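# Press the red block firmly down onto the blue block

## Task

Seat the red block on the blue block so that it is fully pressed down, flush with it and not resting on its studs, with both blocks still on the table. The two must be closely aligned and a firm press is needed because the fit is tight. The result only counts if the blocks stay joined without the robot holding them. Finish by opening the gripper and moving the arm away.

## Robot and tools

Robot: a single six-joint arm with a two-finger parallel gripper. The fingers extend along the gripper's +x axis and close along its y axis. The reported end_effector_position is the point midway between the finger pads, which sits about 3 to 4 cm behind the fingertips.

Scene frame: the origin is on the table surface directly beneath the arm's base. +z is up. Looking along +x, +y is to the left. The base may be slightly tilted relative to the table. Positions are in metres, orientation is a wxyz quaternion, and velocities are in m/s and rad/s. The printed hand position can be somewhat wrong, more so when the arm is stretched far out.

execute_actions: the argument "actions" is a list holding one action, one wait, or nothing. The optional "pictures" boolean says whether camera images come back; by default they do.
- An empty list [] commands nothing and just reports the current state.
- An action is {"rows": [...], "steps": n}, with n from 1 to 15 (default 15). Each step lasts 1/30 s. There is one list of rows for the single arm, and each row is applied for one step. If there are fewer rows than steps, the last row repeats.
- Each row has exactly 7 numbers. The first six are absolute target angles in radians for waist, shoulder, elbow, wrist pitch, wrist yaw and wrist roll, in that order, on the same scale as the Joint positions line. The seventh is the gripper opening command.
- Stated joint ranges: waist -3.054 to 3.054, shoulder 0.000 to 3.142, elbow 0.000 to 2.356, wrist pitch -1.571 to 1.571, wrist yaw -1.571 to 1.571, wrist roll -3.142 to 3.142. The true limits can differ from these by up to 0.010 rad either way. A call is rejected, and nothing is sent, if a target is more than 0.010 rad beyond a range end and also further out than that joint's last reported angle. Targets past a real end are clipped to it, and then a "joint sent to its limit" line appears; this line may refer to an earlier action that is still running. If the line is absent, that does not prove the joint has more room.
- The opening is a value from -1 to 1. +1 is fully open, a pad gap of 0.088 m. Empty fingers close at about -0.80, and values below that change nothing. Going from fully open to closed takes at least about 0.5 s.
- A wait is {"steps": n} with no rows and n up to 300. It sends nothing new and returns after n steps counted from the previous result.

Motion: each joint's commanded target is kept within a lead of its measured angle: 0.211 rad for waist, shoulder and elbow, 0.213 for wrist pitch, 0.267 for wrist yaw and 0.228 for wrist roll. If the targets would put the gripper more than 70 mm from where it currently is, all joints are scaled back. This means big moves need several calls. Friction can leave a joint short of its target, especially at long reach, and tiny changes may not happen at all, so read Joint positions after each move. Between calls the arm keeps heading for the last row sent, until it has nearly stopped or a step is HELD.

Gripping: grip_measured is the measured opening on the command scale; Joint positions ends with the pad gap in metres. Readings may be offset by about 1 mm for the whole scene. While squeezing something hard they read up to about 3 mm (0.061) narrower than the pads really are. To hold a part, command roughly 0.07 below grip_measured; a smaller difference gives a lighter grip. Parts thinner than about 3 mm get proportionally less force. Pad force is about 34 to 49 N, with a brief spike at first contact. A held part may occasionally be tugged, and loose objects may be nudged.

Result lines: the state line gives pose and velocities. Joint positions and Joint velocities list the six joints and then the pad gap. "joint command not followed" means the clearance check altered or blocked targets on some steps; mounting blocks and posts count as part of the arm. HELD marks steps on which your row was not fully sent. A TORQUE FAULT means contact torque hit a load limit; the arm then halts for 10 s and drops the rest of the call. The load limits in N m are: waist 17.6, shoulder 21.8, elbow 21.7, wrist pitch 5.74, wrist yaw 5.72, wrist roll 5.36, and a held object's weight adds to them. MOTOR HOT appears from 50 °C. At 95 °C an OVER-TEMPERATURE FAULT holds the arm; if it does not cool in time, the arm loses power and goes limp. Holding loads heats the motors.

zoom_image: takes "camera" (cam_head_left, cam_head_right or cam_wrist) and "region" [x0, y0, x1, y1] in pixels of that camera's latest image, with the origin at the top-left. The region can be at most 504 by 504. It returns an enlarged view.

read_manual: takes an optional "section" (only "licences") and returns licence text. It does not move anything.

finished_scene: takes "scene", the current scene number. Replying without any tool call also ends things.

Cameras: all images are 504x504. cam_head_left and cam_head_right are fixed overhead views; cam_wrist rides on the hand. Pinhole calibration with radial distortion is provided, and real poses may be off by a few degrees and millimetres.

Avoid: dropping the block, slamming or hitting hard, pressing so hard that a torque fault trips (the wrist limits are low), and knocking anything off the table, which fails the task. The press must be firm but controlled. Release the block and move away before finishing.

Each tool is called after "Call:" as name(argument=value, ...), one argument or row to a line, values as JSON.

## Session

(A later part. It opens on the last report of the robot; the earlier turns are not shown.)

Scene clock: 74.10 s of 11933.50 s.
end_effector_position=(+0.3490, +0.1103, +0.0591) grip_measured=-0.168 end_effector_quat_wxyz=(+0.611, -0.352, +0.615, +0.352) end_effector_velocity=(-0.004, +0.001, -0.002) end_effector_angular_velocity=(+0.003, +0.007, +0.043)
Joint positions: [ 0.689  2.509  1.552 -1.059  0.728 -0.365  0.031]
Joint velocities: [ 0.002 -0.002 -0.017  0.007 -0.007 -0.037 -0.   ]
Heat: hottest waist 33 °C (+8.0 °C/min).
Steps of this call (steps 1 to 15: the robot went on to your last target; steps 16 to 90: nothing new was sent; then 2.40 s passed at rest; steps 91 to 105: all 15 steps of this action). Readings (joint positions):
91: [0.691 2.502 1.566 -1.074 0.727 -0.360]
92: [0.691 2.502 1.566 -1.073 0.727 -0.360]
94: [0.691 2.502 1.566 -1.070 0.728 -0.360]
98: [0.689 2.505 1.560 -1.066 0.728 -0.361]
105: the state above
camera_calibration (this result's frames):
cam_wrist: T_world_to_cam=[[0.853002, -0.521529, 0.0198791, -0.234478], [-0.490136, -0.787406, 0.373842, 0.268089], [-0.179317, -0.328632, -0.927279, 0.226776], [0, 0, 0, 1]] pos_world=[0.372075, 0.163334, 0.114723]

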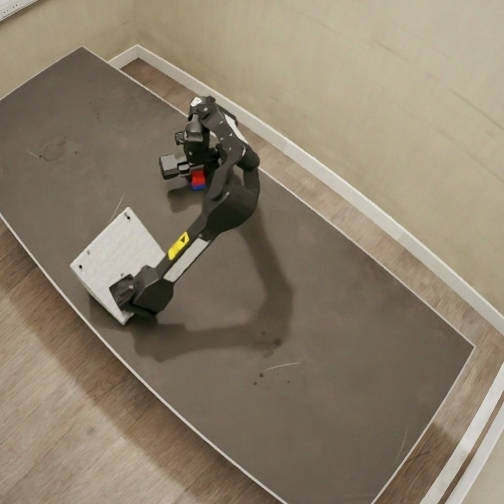

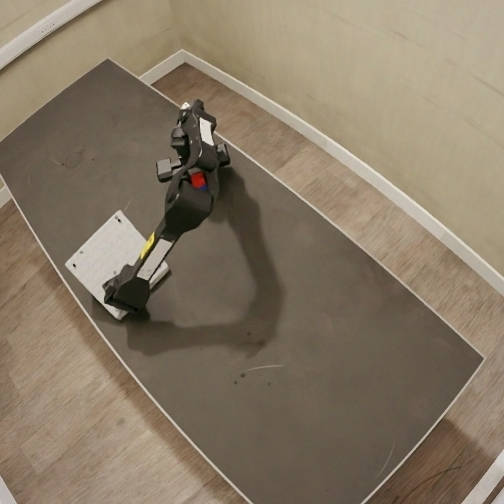

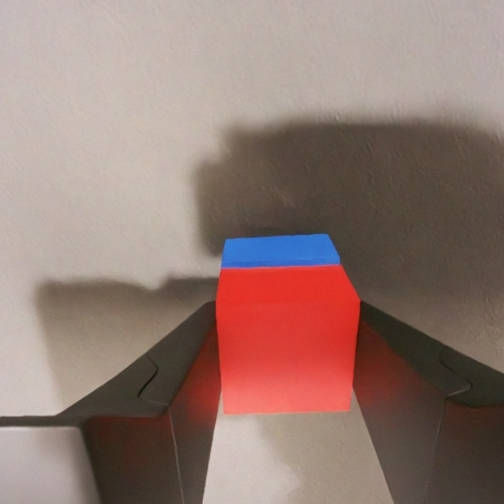

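Call:
execute_actions(
  actions=[
    {"rows":[[0.6,2.58,1.5,-1.045,0.734,-0.385,-0.3],[0.6,2.58,1.5,-1.045,0.734,-0.385,-0.3],[0.6,2.58,1.5,-1.045,0.734,-0.385,-0.3],[0.6,2.58,1.5,-1.045,0.734,-0.385,-0.3],[0.6,2.58,1.5,-1.045,0.734,-0.385,-0.3],[0.572,2.6,1.485,-1.04,0.734,-0.39,-0.3]]},
  ],
)

Call:
zoom_image(
  camera="cam_wrist",
  region=[180,200,380,320],
)

Scene clock: 79.43 s of 11933.50 s.
end_effector_position=(+0.3466, +0.1111, +0.0553) grip_measured=-0.168 end_effector_quat_wxyz=(+0.605, -0.352, +0.615, +0.362) end_effector_velocity=(-0.000, -0.000, -0.000) end_effector_angular_velocity=(-0.004, -0.008, +0.007)
Joint positions: [ 0.682  2.512  1.544 -1.053  0.715 -0.385  0.031]
Joint velocities: [ 0.002 -0.002 -0.007  0.007  0.007 -0.007 -0.   ]
Heat: hottest waist 32 °C (+6.1 °C/min).
Steps of this call (steps 1 to 15: the robot went on to your last target; steps 16 to 90: nothing new was sent; then 1.83 s passed at rest; steps 91 to 105: all 15 steps of this action). Readings (joint positions):
91: [0.687 2.511 1.549 -1.058 0.727 -0.369]
92: [0.687 2.511 1.548 -1.057 0.725 -0.373]
94: [0.686 2.511 1.548 -1.056 0.723 -0.377]
98: [0.682 2.512 1.545 -1.053 0.716 -0.383]
105: the state above
camera_calibration (this result's frames):
cam_wrist: T_world_to_cam=[[0.862103, -0.506726, 0.00287315, -0.23578], [-0.470778, -0.798821, 0.374503, 0.263539], [-0.187475, -0.324213, -0.927221, 0.22543], [0, 0, 0, 1]] pos_world=[0.369597, 0.164132, 0.111005]

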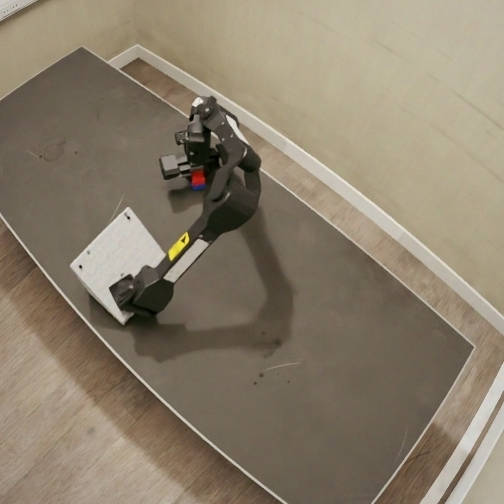

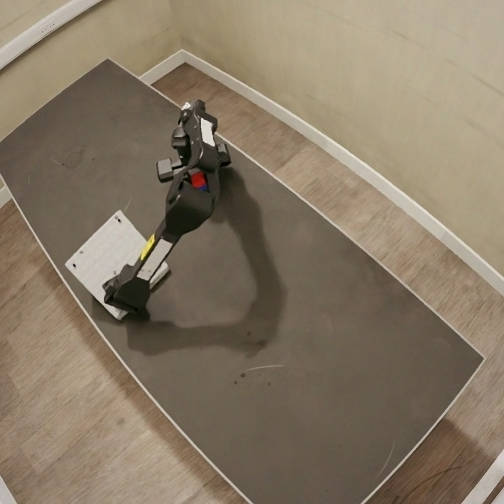

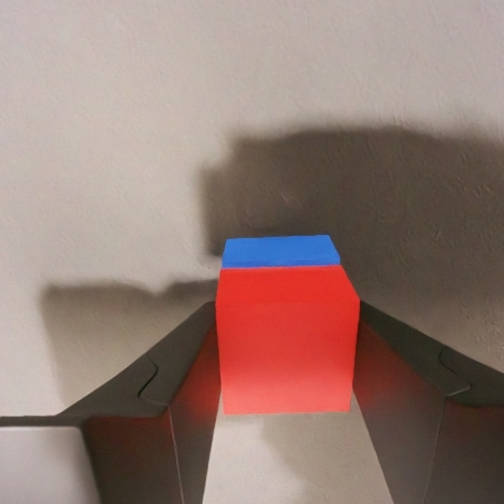

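Region (180, 200, 380, 320) of cam_wrist's 504x504 image, scaled by 2.520, with more detail than that image has; it fills the top 302 rows of this view, and the rest is white.

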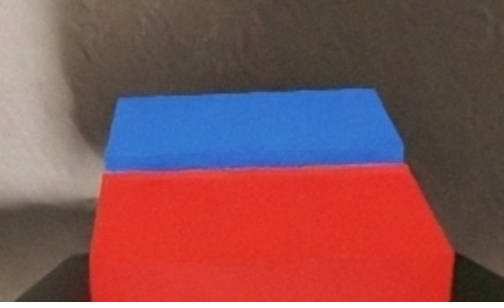

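Call:
execute_actions(
  actions=[
    {"rows":[[0.555,2.625,1.465,-1.04,0.734,-0.395,-0.3],[0.555,2.625,1.465,-1.04,0.734,-0.395,-0.3],[0.555,2.625,1.465,-1.04,0.734,-0.395,-0.3],[0.555,2.625,1.465,-1.04,0.734,-0.395,-0.3],[0.555,2.625,1.465,-1.04,0.734,-0.395,-0.3],[0.53,2.65,1.445,-1.035,0.734,-0.4,-0.3]]},
  ],
)

Call:
zoom_image(
  camera="cam_wrist",
  region=[180,200,380,320],
)

Scene clock: 84.80 s of 11933.50 s.
end_effector_position=(+0.3457, +0.1113, +0.0543) grip_measured=-0.168 end_effector_quat_wxyz=(+0.603, -0.354, +0.614, +0.365) end_effector_velocity=(+0.002, -0.001, -0.000) end_effector_angular_velocity=(-0.002, -0.007, +0.001)
Joint positions: [ 0.681  2.512  1.539 -1.049  0.715 -0.392  0.031]
Joint velocities: [-0.002 -0.002 -0.002  0.007  0.007 -0.007  0.   ]
Heat: hottest waist 32 °C (+5.1 °C/min).
Steps of this call (steps 1 to 15: the robot went on to your last target; steps 16 to 90: nothing new was sent; then 1.87 s passed at rest; steps 91 to 105: all 15 steps of this action). Readings (joint positions):
91: [0.682 2.512 1.543 -1.052 0.715 -0.386]
92: [0.681 2.512 1.542 -1.051 0.715 -0.387]
94: [0.681 2.512 1.541 -1.051 0.715 -0.388]
98: [0.681 2.512 1.540 -1.049 0.715 -0.390]
105: the state above
camera_calibration (this result's frames):
cam_wrist: T_world_to_cam=[[0.865689, -0.500577, 0.00238579, -0.236816], [-0.464821, -0.802066, 0.375008, 0.261959], [-0.185807, -0.325749, -0.927019, 0.224011], [0, 0, 0, 1]] pos_world=[0.368396, 0.164536, 0.10999]

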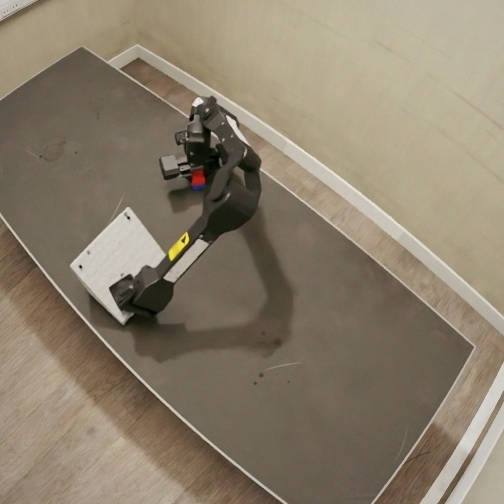

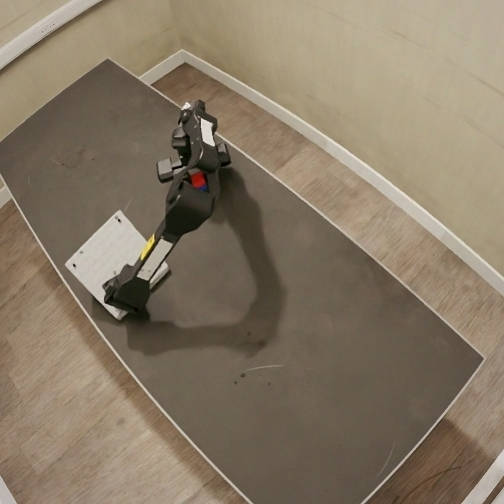

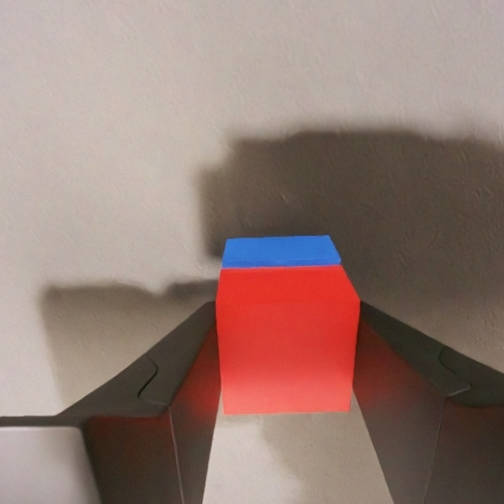

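Region (180, 200, 380, 320) of cam_wrist's 504x504 image, scaled by 2.520, with more detail than that image has; it fills the top 302 rows of this view, and the rest is white.

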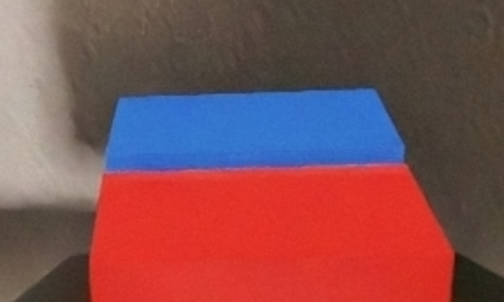

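Call:
execute_actions(
  actions=[
    {"rows":[[0.65,2.54,1.52,-1.04,0.76,-0.4,-0.3],[0.65,2.54,1.52,-1.04,0.76,-0.4,-0.3],[0.65,2.54,1.52,-1.04,0.76,-0.4,-0.3],[0.65,2.54,1.52,-1.04,0.76,-0.4,-0.3],[0.65,2.54,1.52,-1.04,0.76,-0.4,-0.3],[0.65,2.54,1.52,-1.04,0.76,-0.4,-0.3],[0.61,2.58,1.49,-1.04,0.76,-0.4,-0.3],[0.61,2.58,1.49,-1.04,0.76,-0.4,-0.3],[0.61,2.58,1.49,-1.04,0.76,-0.4,-0.3],[0.57,2.61,1.47,-1.035,0.76,-0.4,-0.3]]},
  ],
)

Call:
zoom_image(
  camera="cam_wrist",
  region=[180,200,380,320],
)

Scene clock: 91.37 s of 11933.50 s.
end_effector_position=(+0.3461, +0.1114, +0.0551) grip_measured=-0.168 end_effector_quat_wxyz=(+0.604, -0.366, +0.610, +0.360) end_effector_velocity=(-0.004, +0.002, -0.002) end_effector_angular_velocity=(+0.016, +0.017, +0.007)
Joint positions: [ 0.689  2.514  1.535 -1.044  0.736 -0.398  0.031]
Joint velocities: [-0.002 -0.002 -0.012  0.007 -0.022 -0.007 -0.   ]
Heat: hottest waist 31 °C (+4.0 °C/min).
Steps of this call (steps 1 to 15: the robot went on to your last target; steps 16 to 90: nothing new was sent; then 3.07 s passed at rest; steps 91 to 105: all 15 steps of this action). Readings (joint positions):
91: [0.685 2.505 1.542 -1.047 0.720 -0.393]
92: [0.689 2.503 1.542 -1.047 0.730 -0.395]
94: [0.694 2.503 1.542 -1.047 0.742 -0.396]
98: [0.693 2.509 1.538 -1.046 0.741 -0.397]
105: the state above
camera_calibration (this result's frames):
cam_wrist: T_world_to_cam=[[0.871699, -0.489356, 0.0259166, -0.241723], [-0.461353, -0.801689, 0.380062, 0.260337], [-0.165209, -0.343256, -0.924598, 0.219547], [0, 0, 0, 1]] pos_world=[0.367088, 0.165782, 0.110314]

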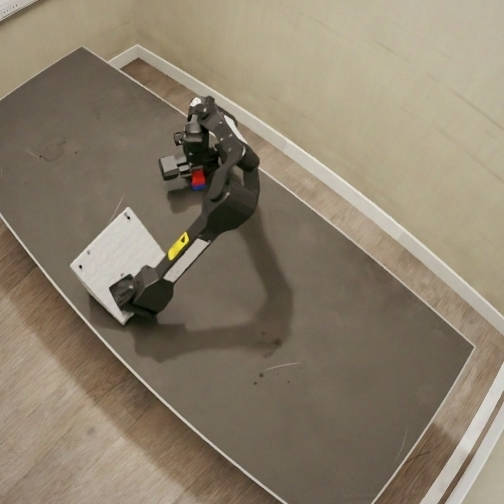

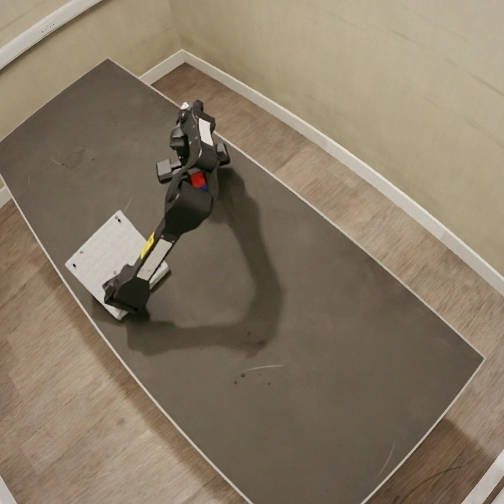

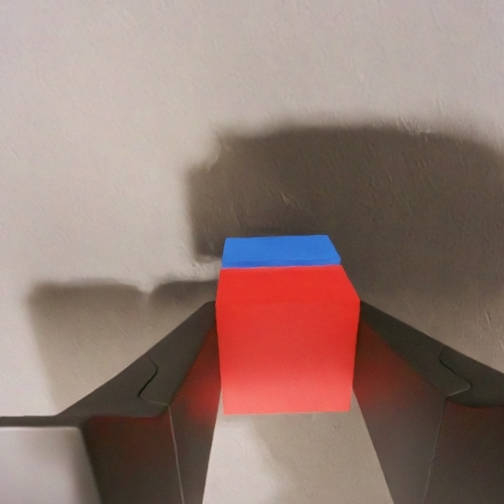

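Region (180, 200, 380, 320) of cam_wrist's 504x504 image, scaled by 2.520, with more detail than that image has; it fills the top 302 rows of this view, and the rest is white.

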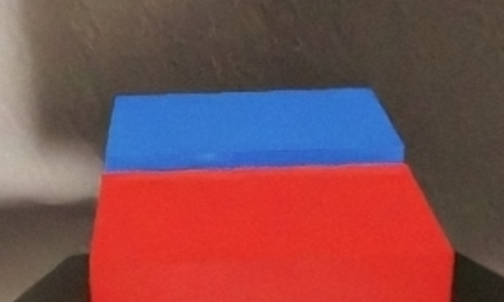

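Call:
execute_actions(
  actions=[
    {"rows":[[0.66,2.54,1.53,-1.06,0.73,-0.39,-0.3],[0.66,2.54,1.53,-1.06,0.73,-0.39,-0.3],[0.66,2.54,1.53,-1.06,0.73,-0.39,-0.3],[0.69,2.5,1.56,-1.07,0.725,-0.385,-0.3],[0.69,2.5,1.56,-1.07,0.725,-0.385,-0.3],[0.69,2.5,1.56,-1.07,0.725,-0.385,-0.3],[0.704,2.49,1.58,-1.088,0.722,-0.375,-0.3]]},
  ],
)

Call:
zoom_image(
  camera="cam_wrist",
  region=[180,200,380,320],
)

Scene clock: 99.90 s of 11933.50 s.
end_effector_position=(+0.3499, +0.1092, +0.0662) grip_measured=-0.168 end_effector_quat_wxyz=(+0.608, -0.359, +0.610, +0.358) end_effector_velocity=(-0.003, +0.003, +0.003) end_effector_angular_velocity=(+0.012, +0.016, +0.020)
Joint positions: [ 0.699  2.503  1.566 -1.085  0.726 -0.378  0.031]
Joint velocities: [ 0.007  0.002  0.012 -0.022 -0.022 -0.007  0.   ]
Heat: hottest waist 31 °C (+2.0 °C/min).
Steps of this call (steps 1 to 15: the robot went on to your last target; steps 16 to 90: nothing new was sent; then 5.03 s passed at rest; steps 91 to 105: all 15 steps of this action). Readings (joint positions):
91: [0.692 2.507 1.539 -1.045 0.737 -0.398]
92: [0.694 2.507 1.542 -1.049 0.741 -0.396]
94: [0.695 2.504 1.549 -1.054 0.741 -0.393]
98: [0.695 2.503 1.561 -1.073 0.731 -0.384]
105: the state above
camera_calibration (this result's frames):
cam_wrist: T_world_to_cam=[[0.864225, -0.50258, 0.0229942, -0.242176], [-0.473991, -0.798039, 0.372111, 0.260661], [-0.168665, -0.332486, -0.927903, 0.229898], [0, 0, 0, 1]] pos_world=[0.371621, 0.162743, 0.121897]

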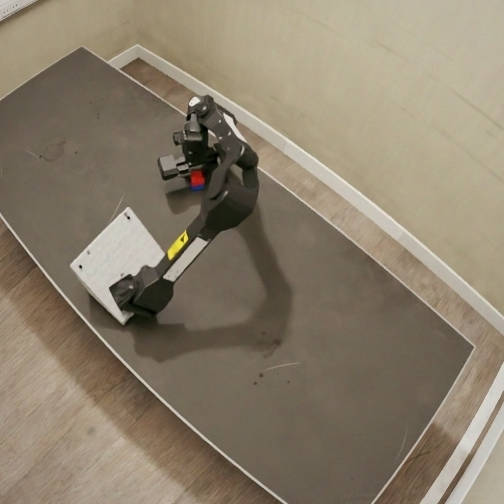

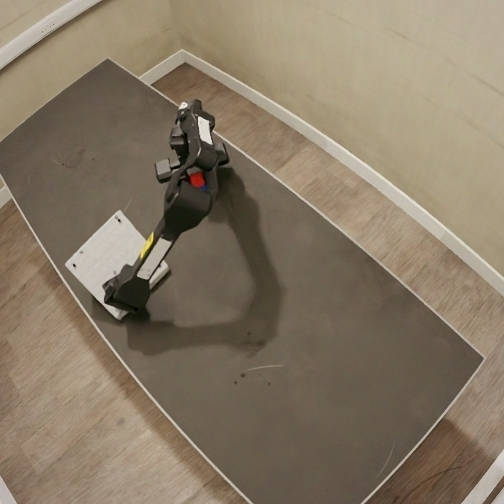

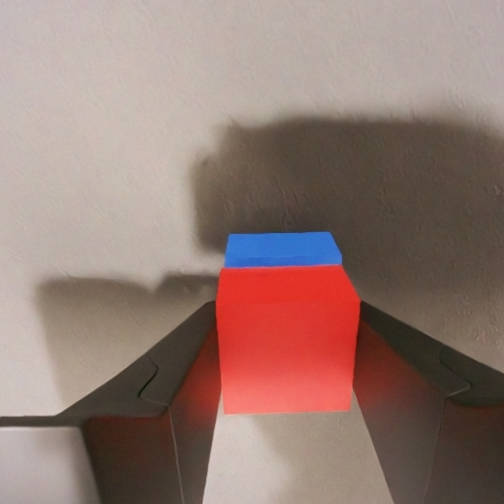

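Region (180, 200, 380, 320) of cam_wrist's 504x504 image, scaled by 2.520, with more detail than that image has; it fills the top 302 rows of this view, and the rest is white.

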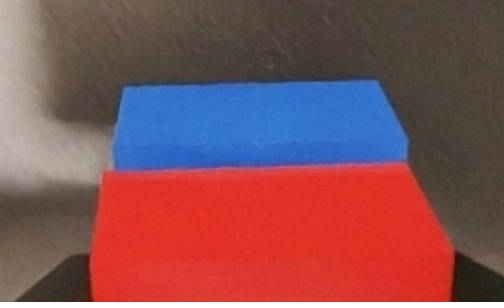

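Call:
execute_actions(
  actions=[
    {"rows":[[0.695,2.503,1.566,-1.083,0.726,-0.382,-0.3]]},
  ],
)

Call:
zoom_image(
  camera="cam_wrist",
  region=[200,220,370,310],
)

Scene clock: 104.70 s of 11933.50 s.
end_effector_position=(+0.3504, +0.1082, +0.0652) grip_measured=-0.168 end_effector_quat_wxyz=(+0.608, -0.358, +0.612, +0.358) end_effector_velocity=(-0.005, -0.002, -0.002) end_effector_angular_velocity=(-0.007, +0.022, +0.023)
Joint positions: [ 0.694  2.503  1.567 -1.085  0.725 -0.38   0.031]
Joint velocities: [-0.002  0.002 -0.002 -0.022 -0.007 -0.007 -0.   ]
Heat: hottest waist 32 °C (+2.0 °C/min).
Steps of this call (steps 1 to 15: the robot went on to your last target; steps 16 to 90: nothing new was sent; then 1.30 s passed at rest; steps 91 to 105: all 15 steps of this action). Readings (joint positions):
91: [0.699 2.503 1.567 -1.086 0.725 -0.377]
92: [0.699 2.503 1.567 -1.086 0.725 -0.377]
94: [0.697 2.503 1.567 -1.086 0.725 -0.378]
98: [0.695 2.503 1.567 -1.086 0.725 -0.379]
105: the state above
camera_calibration (this result's frames):
cam_wrist: T_world_to_cam=[[0.863697, -0.503608, 0.0201523, -0.242548], [-0.473774, -0.797591, 0.373346, 0.260252], [-0.171947, -0.332005, -0.927473, 0.229829], [0, 0, 0, 1]] pos_world=[0.372307, 0.16173, 0.120884]

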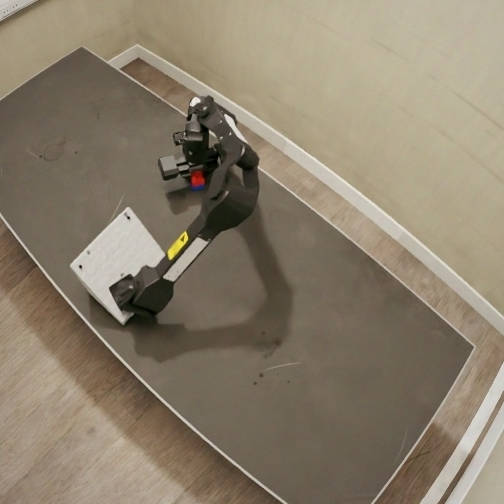

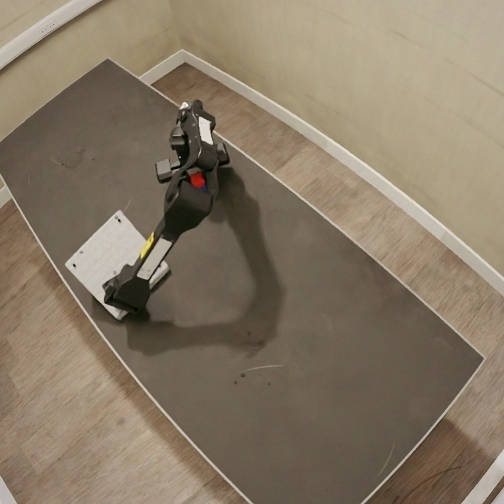

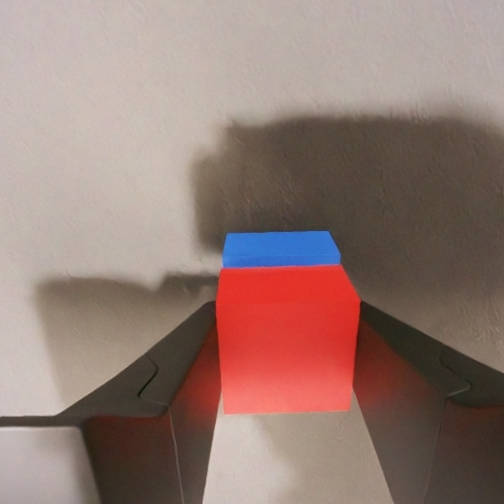

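Region (200, 220, 370, 310) of cam_wrist's 504x504 image, scaled by 2.965, with more detail than that image has; it fills the top 267 rows of this view, and the rest is white.

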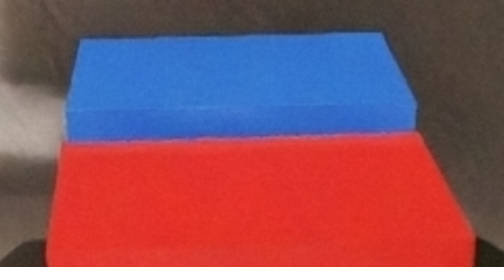

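Call:
execute_actions(
  actions=[
    {"rows":[[0.695,2.503,1.566,-1.076,0.726,-0.366,-0.3]]},
  ],
)

Call:
zoom_image(
  camera="cam_wrist",
  region=[200,220,370,310],
)

Scene clock: 110.77 s of 11933.50 s.
end_effector_position=(+0.3513, +0.1090, +0.0652) grip_measured=-0.168 end_effector_quat_wxyz=(+0.612, -0.353, +0.613, +0.354) end_effector_velocity=(-0.003, -0.000, -0.002) end_effector_angular_velocity=(-0.000, +0.013, +0.014)
Joint positions: [ 0.694  2.503  1.567 -1.078  0.725 -0.368  0.031]
Joint velocities: [-0.002  0.002 -0.002 -0.007 -0.007 -0.007 -0.   ]
Heat: hottest waist 32 °C (+1.0 °C/min).
Steps of this call (steps 1 to 15: the robot went on to your last target; steps 16 to 90: nothing new was sent; then 2.57 s passed at rest; steps 91 to 105: all 15 steps of this action). Readings (joint positions):
91: [0.694 2.503 1.567 -1.084 0.725 -0.379]
92: [0.694 2.503 1.567 -1.082 0.725 -0.376]
94: [0.694 2.503 1.567 -1.080 0.725 -0.372]
98: [0.694 2.503 1.567 -1.079 0.725 -0.369]
105: the state above
camera_calibration (this result's frames):
cam_wrist: T_world_to_cam=[[0.855442, -0.517432, 0.0219706, -0.238698], [-0.487975, -0.791079, 0.368884, 0.265902], [-0.173492, -0.32628, -0.929216, 0.230282], [0, 0, 0, 1]] pos_world=[0.373898, 0.161975, 0.121139]

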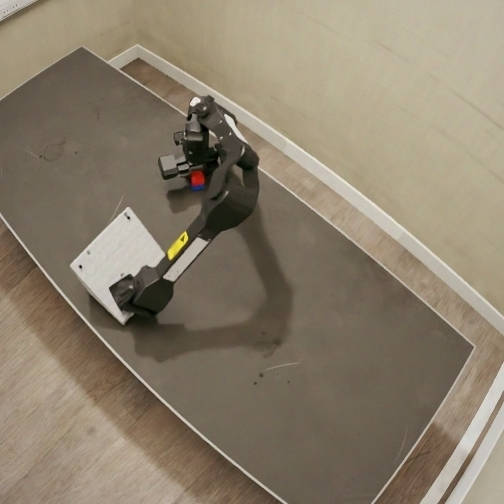

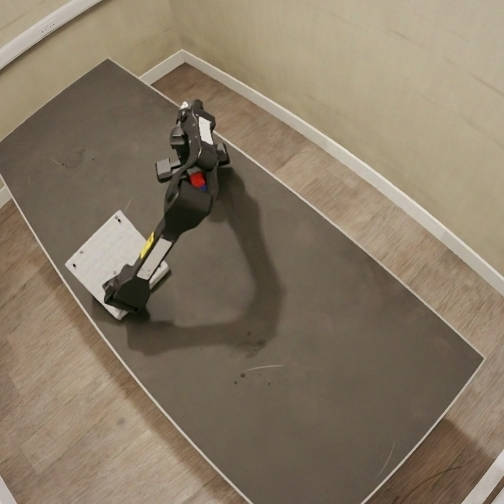

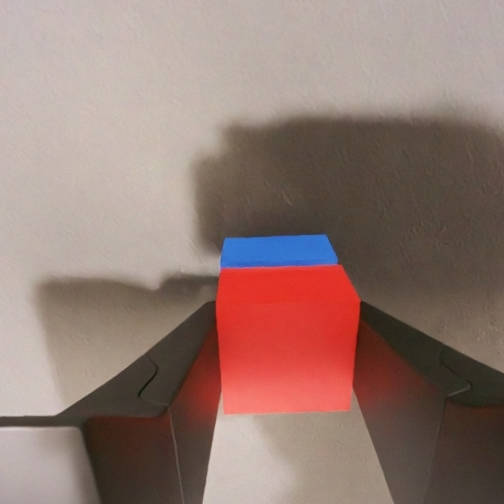

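Region (200, 220, 370, 310) of cam_wrist's 504x504 image, scaled by 2.965, with more detail than that image has; it fills the top 267 rows of this view, and the rest is white.

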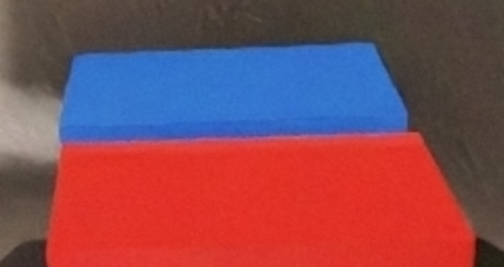

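Slight overshoot; descending via elbow/shoulder corrects it.

Call:
execute_actions(
  actions=[
    {"rows":[[0.694,2.514,1.555,-1.078,0.726,-0.378,-0.3],[0.694,2.514,1.555,-1.078,0.726,-0.378,-0.3],[0.694,2.514,1.555,-1.078,0.726,-0.378,-0.3],[0.694,2.514,1.555,-1.078,0.726,-0.378,-0.3],[0.688,2.518,1.55,-1.072,0.726,-0.382,-0.3],[0.688,2.518,1.55,-1.072,0.726,-0.382,-0.3],[0.688,2.518,1.55,-1.072,0.726,-0.382,-0.3],[0.66,2.54,1.533,-1.066,0.726,-0.388,-0.3],[0.66,2.54,1.533,-1.066,0.726,-0.388,-0.3],[0.62,2.57,1.51,-1.06,0.726,-0.394,-0.3],[0.62,2.57,1.51,-1.06,0.726,-0.394,-0.3],[0.58,2.605,1.485,-1.052,0.726,-0.4,-0.3]]},
  ],
)

Call:
zoom_image(
  camera="cam_wrist",
  region=[200,220,370,310],
)

Scene clock: 117.50 s of 11933.50 s.
end_effector_position=(+0.3452, +0.1111, +0.0556) grip_measured=-0.168 end_effector_quat_wxyz=(+0.599, -0.358, +0.615, +0.368) end_effector_velocity=(-0.004, -0.002, -0.004) end_effector_angular_velocity=(-0.010, +0.004, +0.043)
Joint positions: [ 0.684  2.515  1.548 -1.064  0.713 -0.395  0.031]
Joint velocities: [-0.002 -0.002 -0.022  0.007  0.007 -0.037 -0.   ]
Heat: hottest waist 33 °C (+2.0 °C/min).
Steps of this call (steps 1 to 15: the robot went on to your last target; steps 16 to 90: nothing new was sent; then 3.23 s passed at rest; steps 91 to 105: all 15 steps of this action). Readings (joint positions):
91: [0.694 2.503 1.567 -1.078 0.725 -0.369]
92: [0.694 2.503 1.567 -1.078 0.725 -0.370]
94: [0.694 2.503 1.567 -1.078 0.725 -0.373]
98: [0.691 2.506 1.562 -1.075 0.725 -0.380]
105: the state above
camera_calibration (this result's frames):
cam_wrist: T_world_to_cam=[[0.871178, -0.490967, -0.000901336, -0.239219], [-0.453834, -0.805986, 0.380028, 0.257408], [-0.187308, -0.330663, -0.924974, 0.22599], [0, 0, 0, 1]] pos_world=[0.367552, 0.164746, 0.110996]

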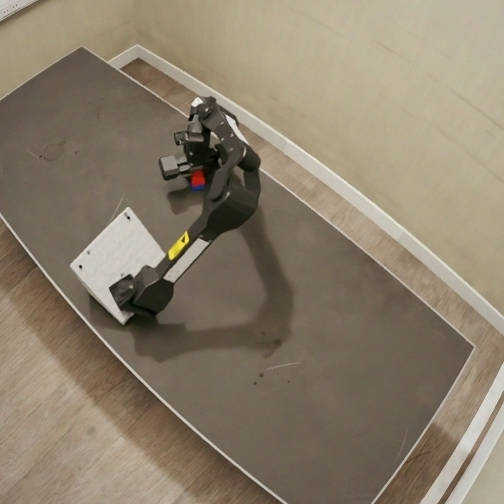

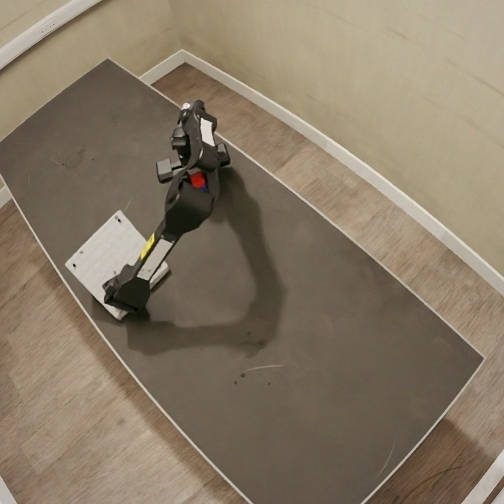

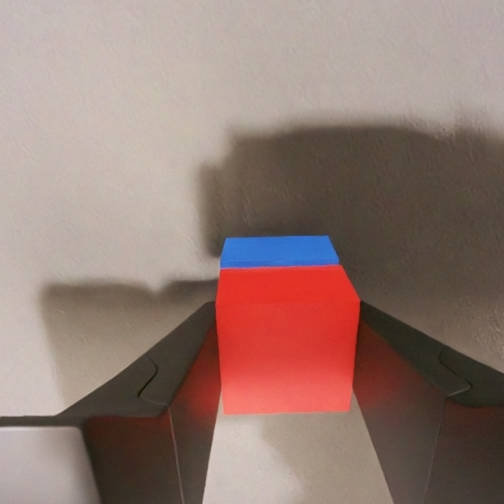

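Region (200, 220, 370, 310) of cam_wrist's 504x504 image, scaled by 2.965, with more detail than that image has; it fills the top 267 rows of this view, and the rest is white.

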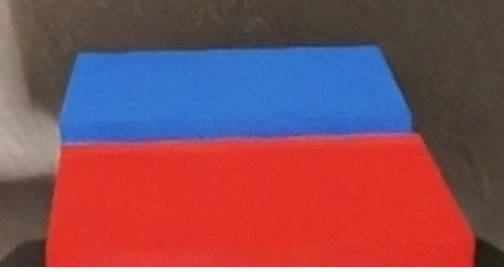

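Call:
execute_actions(
  actions=[
    {"rows":[[0.66,2.53,1.55,-1.068,0.725,-0.385,-0.3],[0.66,2.53,1.55,-1.068,0.725,-0.385,-0.3],[0.688,2.503,1.568,-1.072,0.725,-0.38,-0.3],[0.688,2.503,1.568,-1.072,0.725,-0.38,-0.3],[0.688,2.503,1.568,-1.072,0.725,-0.38,-0.3],[0.688,2.503,1.568,-1.072,0.725,-0.38,-0.3],[0.688,2.503,1.568,-1.072,0.725,-0.38,0.2]]},
  ],
  pictures=false,
)

Call:
execute_actions(
  actions=[
    {"rows":[[0.669,2.515,1.517,-1.013,0.738,-0.408,0.2]]},
  ],
  pictures=false,
)

Call:
execute_actions(
  actions=[
    {"rows":[[0.669,2.515,1.517,-1.013,0.738,-0.408,-0.3]]},
  ],
)

Scene clock: 124.47 s of 11933.50 s.
end_effector_position=(+0.3510, +0.1079, +0.0616) grip_measured=+0.181 end_effector_quat_wxyz=(+0.609, -0.355, +0.613, +0.357) end_effector_velocity=(-0.003, -0.001, -0.001) end_effector_angular_velocity=(+0.000, +0.014, +0.028)
Joint positions: [ 0.686  2.504  1.56  -1.07   0.726 -0.382  0.048]
Joint velocities: [-0.002 -0.002 -0.007 -0.007 -0.007 -0.022  0.01 ]
Heat: hottest waist 32 °C (+0.0 °C/min).
Steps of this call (steps 1 to 15: the robot went on to your last target; steps 16 to 90: nothing new was sent; then 3.47 s passed at rest; steps 91 to 105: all 15 steps of this action). Readings (joint positions):
91: [0.686 2.507 1.551 -1.063 0.715 -0.396]
92: [0.689 2.506 1.553 -1.065 0.719 -0.394]
94: [0.692 2.504 1.558 -1.068 0.725 -0.388]
98: [0.691 2.504 1.560 -1.070 0.726 -0.384]
105: the state above

Scene clock: 124.97 s of 11933.50 s.
end_effector_position=(+0.3507, +0.1078, +0.0503) grip_measured=+0.197 end_effector_quat_wxyz=(+0.611, -0.354, +0.612, +0.356) end_effector_velocity=(-0.004, -0.001, -0.001) end_effector_angular_velocity=(+0.014, +0.023, +0.007)
Joint positions: [ 0.667  2.505  1.527 -1.015  0.734 -0.406  0.049]
Joint velocities: [-0.007 -0.007 -0.007 -0.007 -0.022 -0.007 -0.   ]
Heat: hottest waist 32 °C (+0.0 °C/min).
Steps of this call (steps 1 to 15: all 15 steps of this action). Readings (joint positions):
1: [0.685 2.504 1.555 -1.060 0.726 -0.387]
2: [0.683 2.504 1.548 -1.045 0.727 -0.392]
4: [0.675 2.504 1.538 -1.028 0.732 -0.399]
8: [0.667 2.505 1.528 -1.018 0.734 -0.404]
15: the state above

Scene clock: 125.47 s of 11933.50 s.
end_effector_position=(+0.3509, +0.1079, +0.0506) grip_measured=-0.171 end_effector_quat_wxyz=(+0.612, -0.355, +0.611, +0.356) end_effector_velocity=(-0.001, -0.002, +0.001) end_effector_angular_velocity=(+0.005, +0.008, +0.007)
Joint positions: [ 0.668  2.505  1.527 -1.015  0.736 -0.406  0.031]
Joint velocities: [-0.002 -0.007 -0.002 -0.007 -0.007 -0.007 -0.   ]
Heat: hottest waist 32 °C (+0.0 °C/min).
Steps of this call (steps 1 to 15: all 15 steps of this action). Readings (joint positions):
1: [0.667 2.505 1.527 -1.015 0.735 -0.406]
2: [0.667 2.505 1.527 -1.015 0.735 -0.406]
4: [0.668 2.505 1.527 -1.015 0.735 -0.406]
8: [0.668 2.505 1.527 -1.015 0.736 -0.406]
15: the state above
camera_calibration (this result's frames):
cam_wrist: T_world_to_cam=[[0.858188, -0.51288, 0.0216115, -0.239994], [-0.48376, -0.793944, 0.368278, 0.269099], [-0.171724, -0.326507, -0.929464, 0.215749], [0, 0, 0, 1]] pos_world=[0.373189, 0.161005, 0.106614]

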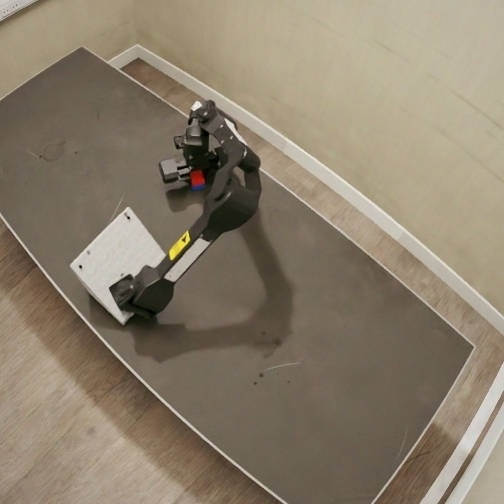

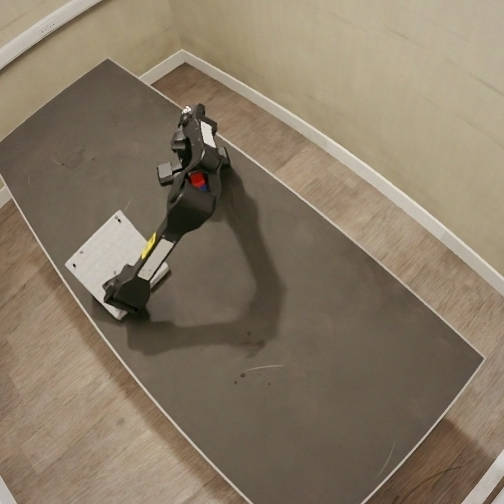

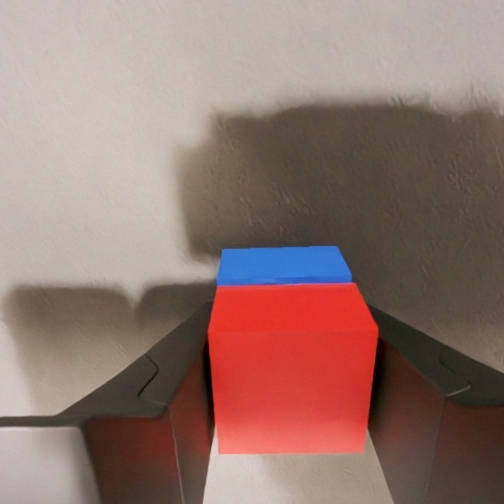

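Call:
execute_actions(
  actions=[
    {"rows":[[0.69,2.49,1.555,-1.06,0.73,-0.38,-0.3],[0.69,2.49,1.555,-1.06,0.73,-0.38,-0.3],[0.69,2.49,1.555,-1.06,0.73,-0.38,-0.3],[0.71,2.47,1.57,-1.1,0.72,-0.3,-0.3],[0.71,2.47,1.57,-1.1,0.72,-0.3,-0.3],[0.71,2.47,1.57,-1.1,0.72,-0.3,-0.3],[0.73,2.4,1.51,-1.13,0.71,-0.2,-0.3],[0.73,2.4,1.51,-1.13,0.71,-0.2,-0.3],[0.73,2.4,1.51,-1.13,0.71,-0.2,-0.3],[0.745,2.31,1.41,-1.14,0.7,-0.08,-0.3],[0.745,2.31,1.41,-1.14,0.7,-0.08,-0.3],[0.745,2.31,1.41,-1.14,0.7,-0.08,-0.3],[0.76,2.22,1.31,-1.14,0.7,0.04,-0.3]]},
  ],
  pictures=false,
)

Call:
execute_actions(
  actions=[
    {"rows":[[0.76,2.13,1.2,-1.13,0.7,0.16,-0.3],[0.76,2.13,1.2,-1.13,0.7,0.16,-0.3],[0.76,2.13,1.2,-1.13,0.7,0.16,-0.3],[0.76,2.05,1.09,-1.1,0.7,0.28,-0.3],[0.76,2.05,1.09,-1.1,0.7,0.28,-0.3],[0.76,2.05,1.09,-1.1,0.7,0.28,-0.3],[0.75,1.97,0.98,-1.07,0.7,0.4,-0.3],[0.75,1.97,0.98,-1.07,0.7,0.4,-0.3],[0.75,1.97,0.98,-1.07,0.7,0.4,-0.3],[0.74,1.89,0.86,-1.03,0.7,0.52,-0.3],[0.74,1.89,0.86,-1.03,0.7,0.52,-0.3],[0.74,1.89,0.86,-1.03,0.7,0.52,-0.3],[0.728,1.82,0.745,-0.974,0.71,0.61,-0.3]]},
  ],
  pictures=false,
)

Call:
execute_actions(
  actions=[
    {"rows":[[0.728,1.82,0.745,-0.974,0.71,0.61,-0.3],[0.728,1.82,0.745,-0.974,0.71,0.61,-0.3],[0.728,1.82,0.745,-0.974,0.71,0.61,-0.3],[0.728,1.82,0.745,-0.974,0.71,0.61,-0.3],[0.708,1.83,0.716,-0.917,0.72,0.6,-0.3],[0.708,1.83,0.716,-0.917,0.72,0.6,-0.3],[0.708,1.83,0.716,-0.917,0.72,0.6,-0.3],[0.708,1.83,0.716,-0.917,0.72,0.6,-0.3],[0.685,1.84,0.693,-0.874,0.732,0.585,-0.3]]},
  ],
  pictures=false,
)

Call:
execute_actions(
  actions=[
    {"steps":10},
  ],
)

Scene clock: 139.17 s of 11933.50 s.
end_effector_position=(+0.3110, +0.0690, +0.1010) grip_measured=-0.171 end_effector_quat_wxyz=(+0.660, -0.261, +0.654, +0.261) end_effector_velocity=(-0.154, -0.140, +0.059) end_effector_angular_velocity=(-0.052, +0.040, -0.492)
Joint positions: [ 0.75   2.27   1.367 -1.143  0.705 -0.021  0.031]
Joint velocities: [ 0.115 -0.725 -0.716 -0.183 -0.037  0.681 -0.   ]
Heat: hottest waist 34 °C (+2.0 °C/min).
Steps of this call (steps 1 to 15: the robot went on to your last target; steps 16 to 90: nothing new was sent; then 10.20 s passed at rest; steps 91 to 105: all 15 steps of this action). Readings (joint positions):
91: [0.669 2.505 1.529 -1.021 0.736 -0.402]
92: [0.672 2.505 1.532 -1.034 0.736 -0.396]
94: [0.680 2.503 1.537 -1.057 0.733 -0.369]
98: [0.708 2.471 1.536 -1.102 0.719 -0.267]
105: the state above

Scene clock: 139.67 s of 11933.50 s.
end_effector_position=(+0.2083, +0.0033, +0.0715) grip_measured=-0.171 end_effector_quat_wxyz=(+0.700, -0.063, +0.709, +0.061) end_effector_velocity=(-0.215, -0.109, -0.099) end_effector_angular_velocity=(-0.150, +0.243, -0.464)
Joint positions: [ 0.734  1.862  0.811 -1.007  0.704  0.558  0.031]
Joint velocities: [-0.105 -0.549 -0.901  0.066 -0.007  0.579 -0.   ]
Heat: hottest waist 34 °C (+2.0 °C/min).
Steps of this call (steps 1 to 15: all 15 steps of this action). Readings (joint positions):
1: [0.753 2.237 1.331 -1.131 0.705 0.027]
2: [0.755 2.207 1.293 -1.130 0.704 0.070]
4: [0.757 2.151 1.223 -1.123 0.703 0.145]
8: [0.756 2.042 1.074 -1.087 0.702 0.310]
15: the state above

Scene clock: 140.17 s of 11933.50 s.
end_effector_position=(+0.1972, +0.0001, +0.0494) grip_measured=-0.171 end_effector_quat_wxyz=(+0.705, -0.029, +0.708, +0.029) end_effector_velocity=(+0.001, -0.000, -0.004) end_effector_angular_velocity=(+0.006, -0.011, -0.004)
Joint positions: [ 0.686  1.835  0.703 -0.88   0.727  0.589  0.031]
Joint velocities: [-0.012 -0.007 -0.017  0.037  0.007 -0.022 -0.   ]
Heat: hottest waist 34 °C (+2.0 °C/min).
Steps of this call (steps 1 to 15: all 15 steps of this action). Readings (joint positions):
1: [0.731 1.849 0.787 -1.001 0.704 0.574]
2: [0.729 1.843 0.772 -0.992 0.704 0.585]
4: [0.728 1.838 0.761 -0.982 0.705 0.597]
8: [0.713 1.835 0.734 -0.934 0.714 0.598]
15: the state above

Scene clock: 140.50 s of 11933.50 s.
end_effector_position=(+0.1976, +0.0003, +0.0491) grip_measured=-0.171 end_effector_quat_wxyz=(+0.706, -0.029, +0.707, +0.029) end_effector_velocity=(-0.000, +0.001, -0.000) end_effector_angular_velocity=(+0.009, +0.002, +0.001)
Joint positions: [ 0.686  1.835  0.702 -0.876  0.728  0.588  0.031]
Joint velocities: [-0.002 -0.002 -0.002  0.007 -0.007 -0.007 -0.   ]
Heat: hottest waist 34 °C (+2.0 °C/min).
Steps of this call (steps 1 to 10: the robot went on to your last target). Readings (joint positions):
1: [0.686 1.835 0.703 -0.879 0.728 0.588]
2: [0.686 1.835 0.703 -0.878 0.728 0.588]
4: [0.686 1.835 0.703 -0.877 0.728 0.588]
8: [0.686 1.835 0.702 -0.877 0.728 0.588]
10: the state above
camera_calibration (this result's frames):
cam_wrist: T_world_to_cam=[[0.0613425, -0.997864, 0.0224801, -0.00604027], [-0.927378, -0.0486526, 0.370949, 0.197356], [-0.369063, -0.0436024, -0.928381, 0.191739], [0, 0, 0, 1]] pos_world=[0.254158, 0.0119348, 0.104934]

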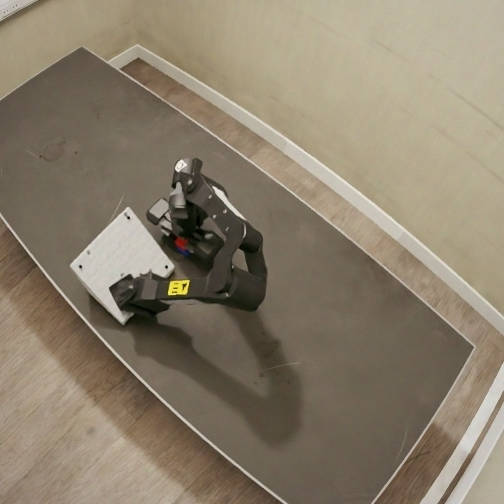

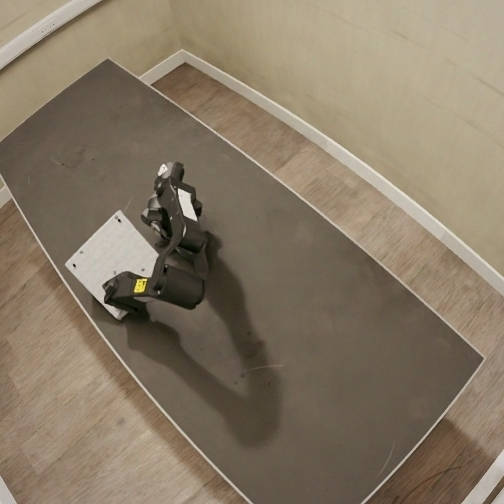

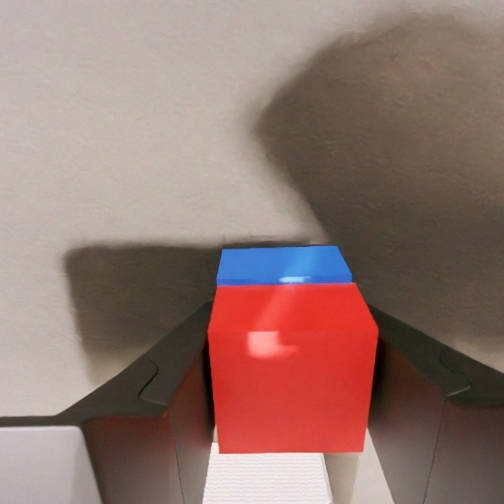

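Set down, regrip higher, press.

Call:
execute_actions(
  actions=[
    {"rows":[[0.679,1.843,0.687,-0.863,0.734,0.58,-0.3],[0.679,1.843,0.687,-0.863,0.734,0.58,-0.3],[0.679,1.843,0.687,-0.863,0.734,0.58,-0.3],[0.679,1.843,0.687,-0.863,0.734,0.58,-0.3],[0.679,1.843,0.687,-0.863,0.734,0.58,-0.3],[0.679,1.843,0.687,-0.863,0.734,0.58,-0.3],[0.679,1.843,0.687,-0.863,0.734,0.58,-0.3],[0.679,1.843,0.687,-0.863,0.734,0.58,0.15]]},
  ],
  pictures=false,
)

Call:
execute_actions(
  actions=[
    {"rows":[[0.719,1.82,0.741,-0.932,0.711,0.624,0.15]]},
  ],
  pictures=false,
)

Call:
execute_actions(
  actions=[
    {"rows":[[0.719,1.82,0.741,-0.932,0.711,0.624,-0.3]]},
  ],
  pictures=false,
)

Call:
execute_actions(
  actions=[
    {"rows":[[0.69,1.85,0.7,-0.925,0.718,0.62,-0.3],[0.69,1.85,0.7,-0.925,0.718,0.62,-0.3],[0.69,1.85,0.7,-0.925,0.718,0.62,-0.3],[0.66,1.875,0.665,-0.915,0.722,0.615,-0.3],[0.66,1.875,0.665,-0.915,0.722,0.615,-0.3],[0.66,1.875,0.665,-0.915,0.722,0.615,-0.3],[0.635,1.895,0.635,-0.905,0.725,0.61,-0.3],[0.635,1.895,0.635,-0.905,0.725,0.61,-0.3],[0.635,1.895,0.635,-0.905,0.725,0.61,-0.3],[0.615,1.915,0.61,-0.895,0.728,0.605,-0.3]]},
  ],
)

Call:
zoom_image(
  camera="cam_wrist",
  region=[200,220,370,310],
)

Scene clock: 150.90 s of 11933.50 s.
end_effector_position=(+0.1972, +0.0002, +0.0472) grip_measured=+0.125 end_effector_quat_wxyz=(+0.705, -0.028, +0.708, +0.028) end_effector_velocity=(-0.002, +0.000, +0.000) end_effector_angular_velocity=(+0.003, +0.007, +0.014)
Joint positions: [ 0.68   1.836  0.696 -0.866  0.73   0.583  0.045]
Joint velocities: [ 0.002 -0.002 -0.002 -0.007 -0.007 -0.007  0.013]
Heat: hottest waist 33 °C (+2.0 °C/min).
Steps of this call (steps 1 to 15: the robot went on to your last target; steps 16 to 90: nothing new was sent; then 6.90 s passed at rest; steps 91 to 105: all 15 steps of this action). Readings (joint positions):
91: [0.685 1.835 0.701 -0.874 0.729 0.587]
92: [0.684 1.835 0.700 -0.870 0.730 0.585]
94: [0.681 1.835 0.698 -0.868 0.730 0.584]
98: [0.680 1.836 0.696 -0.866 0.730 0.583]
105: the state above

Scene clock: 151.40 s of 11933.50 s.
end_effector_position=(+0.1981, +0.0010, +0.0589) grip_measured=+0.147 end_effector_quat_wxyz=(+0.706, -0.028, +0.707, +0.030) end_effector_velocity=(-0.004, -0.002, -0.000) end_effector_angular_velocity=(-0.005, +0.019, +0.020)
Joint positions: [ 0.715  1.828  0.729 -0.93   0.715  0.621  0.046]
Joint velocities: [-0.002 -0.002 -0.002 -0.022 -0.007 -0.007 -0.   ]
Heat: hottest waist 33 °C (+2.0 °C/min).
Steps of this call (steps 1 to 15: all 15 steps of this action). Readings (joint positions):
1: [0.684 1.836 0.700 -0.877 0.730 0.590]
2: [0.693 1.835 0.707 -0.897 0.726 0.599]
4: [0.708 1.832 0.717 -0.914 0.719 0.611]
8: [0.715 1.828 0.729 -0.926 0.716 0.619]
15: the state above

Scene clock: 151.90 s of 11933.50 s.
end_effector_position=(+0.1983, +0.0011, +0.0595) grip_measured=-0.173 end_effector_quat_wxyz=(+0.707, -0.028, +0.706, +0.030) end_effector_velocity=(-0.006, -0.001, -0.000) end_effector_angular_velocity=(+0.006, +0.029, +0.020)
Joint positions: [ 0.717  1.828  0.73  -0.931  0.714  0.622  0.031]
Joint velocities: [-0.002 -0.002 -0.002 -0.022 -0.022 -0.007 -0.   ]
Heat: hottest waist 33 °C (+2.0 °C/min).
Steps of this call (steps 1 to 15: all 15 steps of this action). Readings (joint positions):
1: [0.715 1.828 0.729 -0.930 0.714 0.621]
2: [0.716 1.828 0.729 -0.930 0.714 0.621]
4: [0.716 1.828 0.730 -0.931 0.714 0.621]
8: [0.717 1.828 0.730 -0.931 0.714 0.622]
15: the state above

Scene clock: 152.40 s of 11933.50 s.
end_effector_position=(+0.1974, +0.0012, +0.0587) grip_measured=-0.173 end_effector_quat_wxyz=(+0.706, -0.028, +0.707, +0.031) end_effector_velocity=(-0.003, -0.000, -0.001) end_effector_angular_velocity=(-0.000, +0.014, +0.014)
Joint positions: [ 0.716  1.828  0.727 -0.928  0.712  0.619  0.031]
Joint velocities: [-0.002  0.002 -0.002 -0.007 -0.007 -0.007 -0.   ]
Heat: hottest waist 33 °C (+2.0 °C/min).
A step of this action was HELD (marked below), so the robot has no last target. The arm can still carry out the HELD step.
Steps of this call (steps 1 to 15: all 15 steps of this action). Readings (joint positions):
1: [0.715 1.829 0.729 -0.931 0.713 0.622]
2: [0.712 1.830 0.728 -0.931 0.712 0.622]
4: [0.710 1.832 0.724 -0.930 0.711 0.620]
7: [0.713 1.828 0.727 -0.928 0.711 0.619] HELD
8: [0.715 1.828 0.727 -0.928 0.712 0.619] HELD
9: [0.716 1.828 0.727 -0.928 0.712 0.619] HELD
10: [0.716 1.828 0.727 -0.928 0.712 0.619] HELD
11: [0.716 1.828 0.727 -0.928 0.712 0.619] HELD
12: [0.716 1.828 0.727 -0.928 0.712 0.619] HELD
13: [0.716 1.828 0.727 -0.928 0.712 0.619] HELD
14: [0.716 1.828 0.727 -0.928 0.712 0.619] HELD
15: the state above HELD
joint command not followed: on one or more control steps a check withheld the commanded joint targets, and the robot was not sent them on those steps. On the call's last step the targets were still withheld.
cause: the commanded joint targets would bring two parts of the arm too close to each other (joints 1 (waist) to 6 (wrist roll) lie between them); next, command targets that bring no two parts of the arm closer together.
camera_calibration (this result's frames):
cam_wrist: T_world_to_cam=[[0.0644278, -0.997748, 0.0186459, -0.00571785], [-0.927228, -0.0529458, 0.370736, 0.19364], [-0.368914, -0.0411747, -0.928551, 0.20056], [0, 0, 0, 1]] pos_world=[0.253906, 0.0128054, 0.114547]

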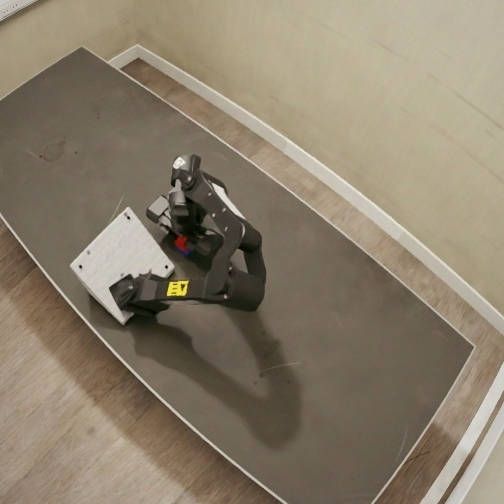

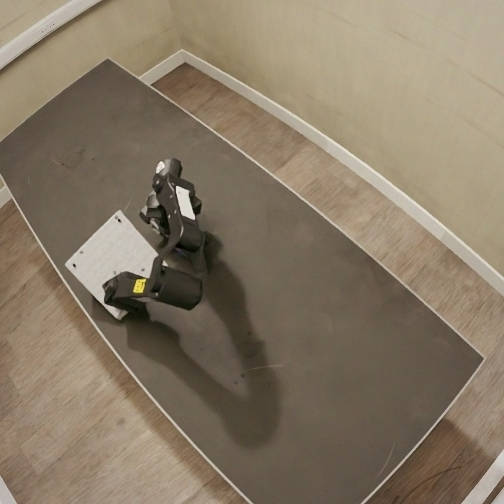

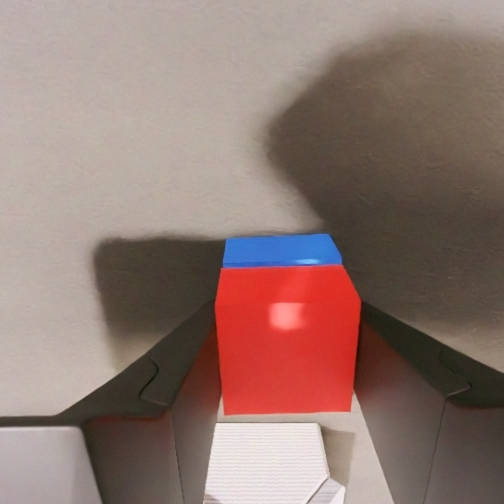

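Region (200, 220, 370, 310) of cam_wrist's 504x504 image, scaled by 2.965, with more detail than that image has; it fills the top 267 rows of this view, and the rest is white.

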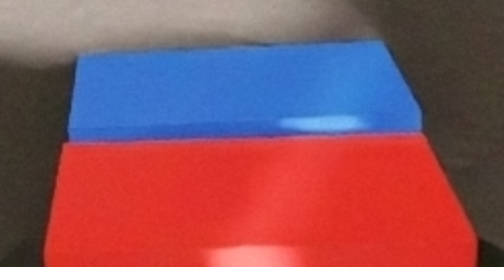

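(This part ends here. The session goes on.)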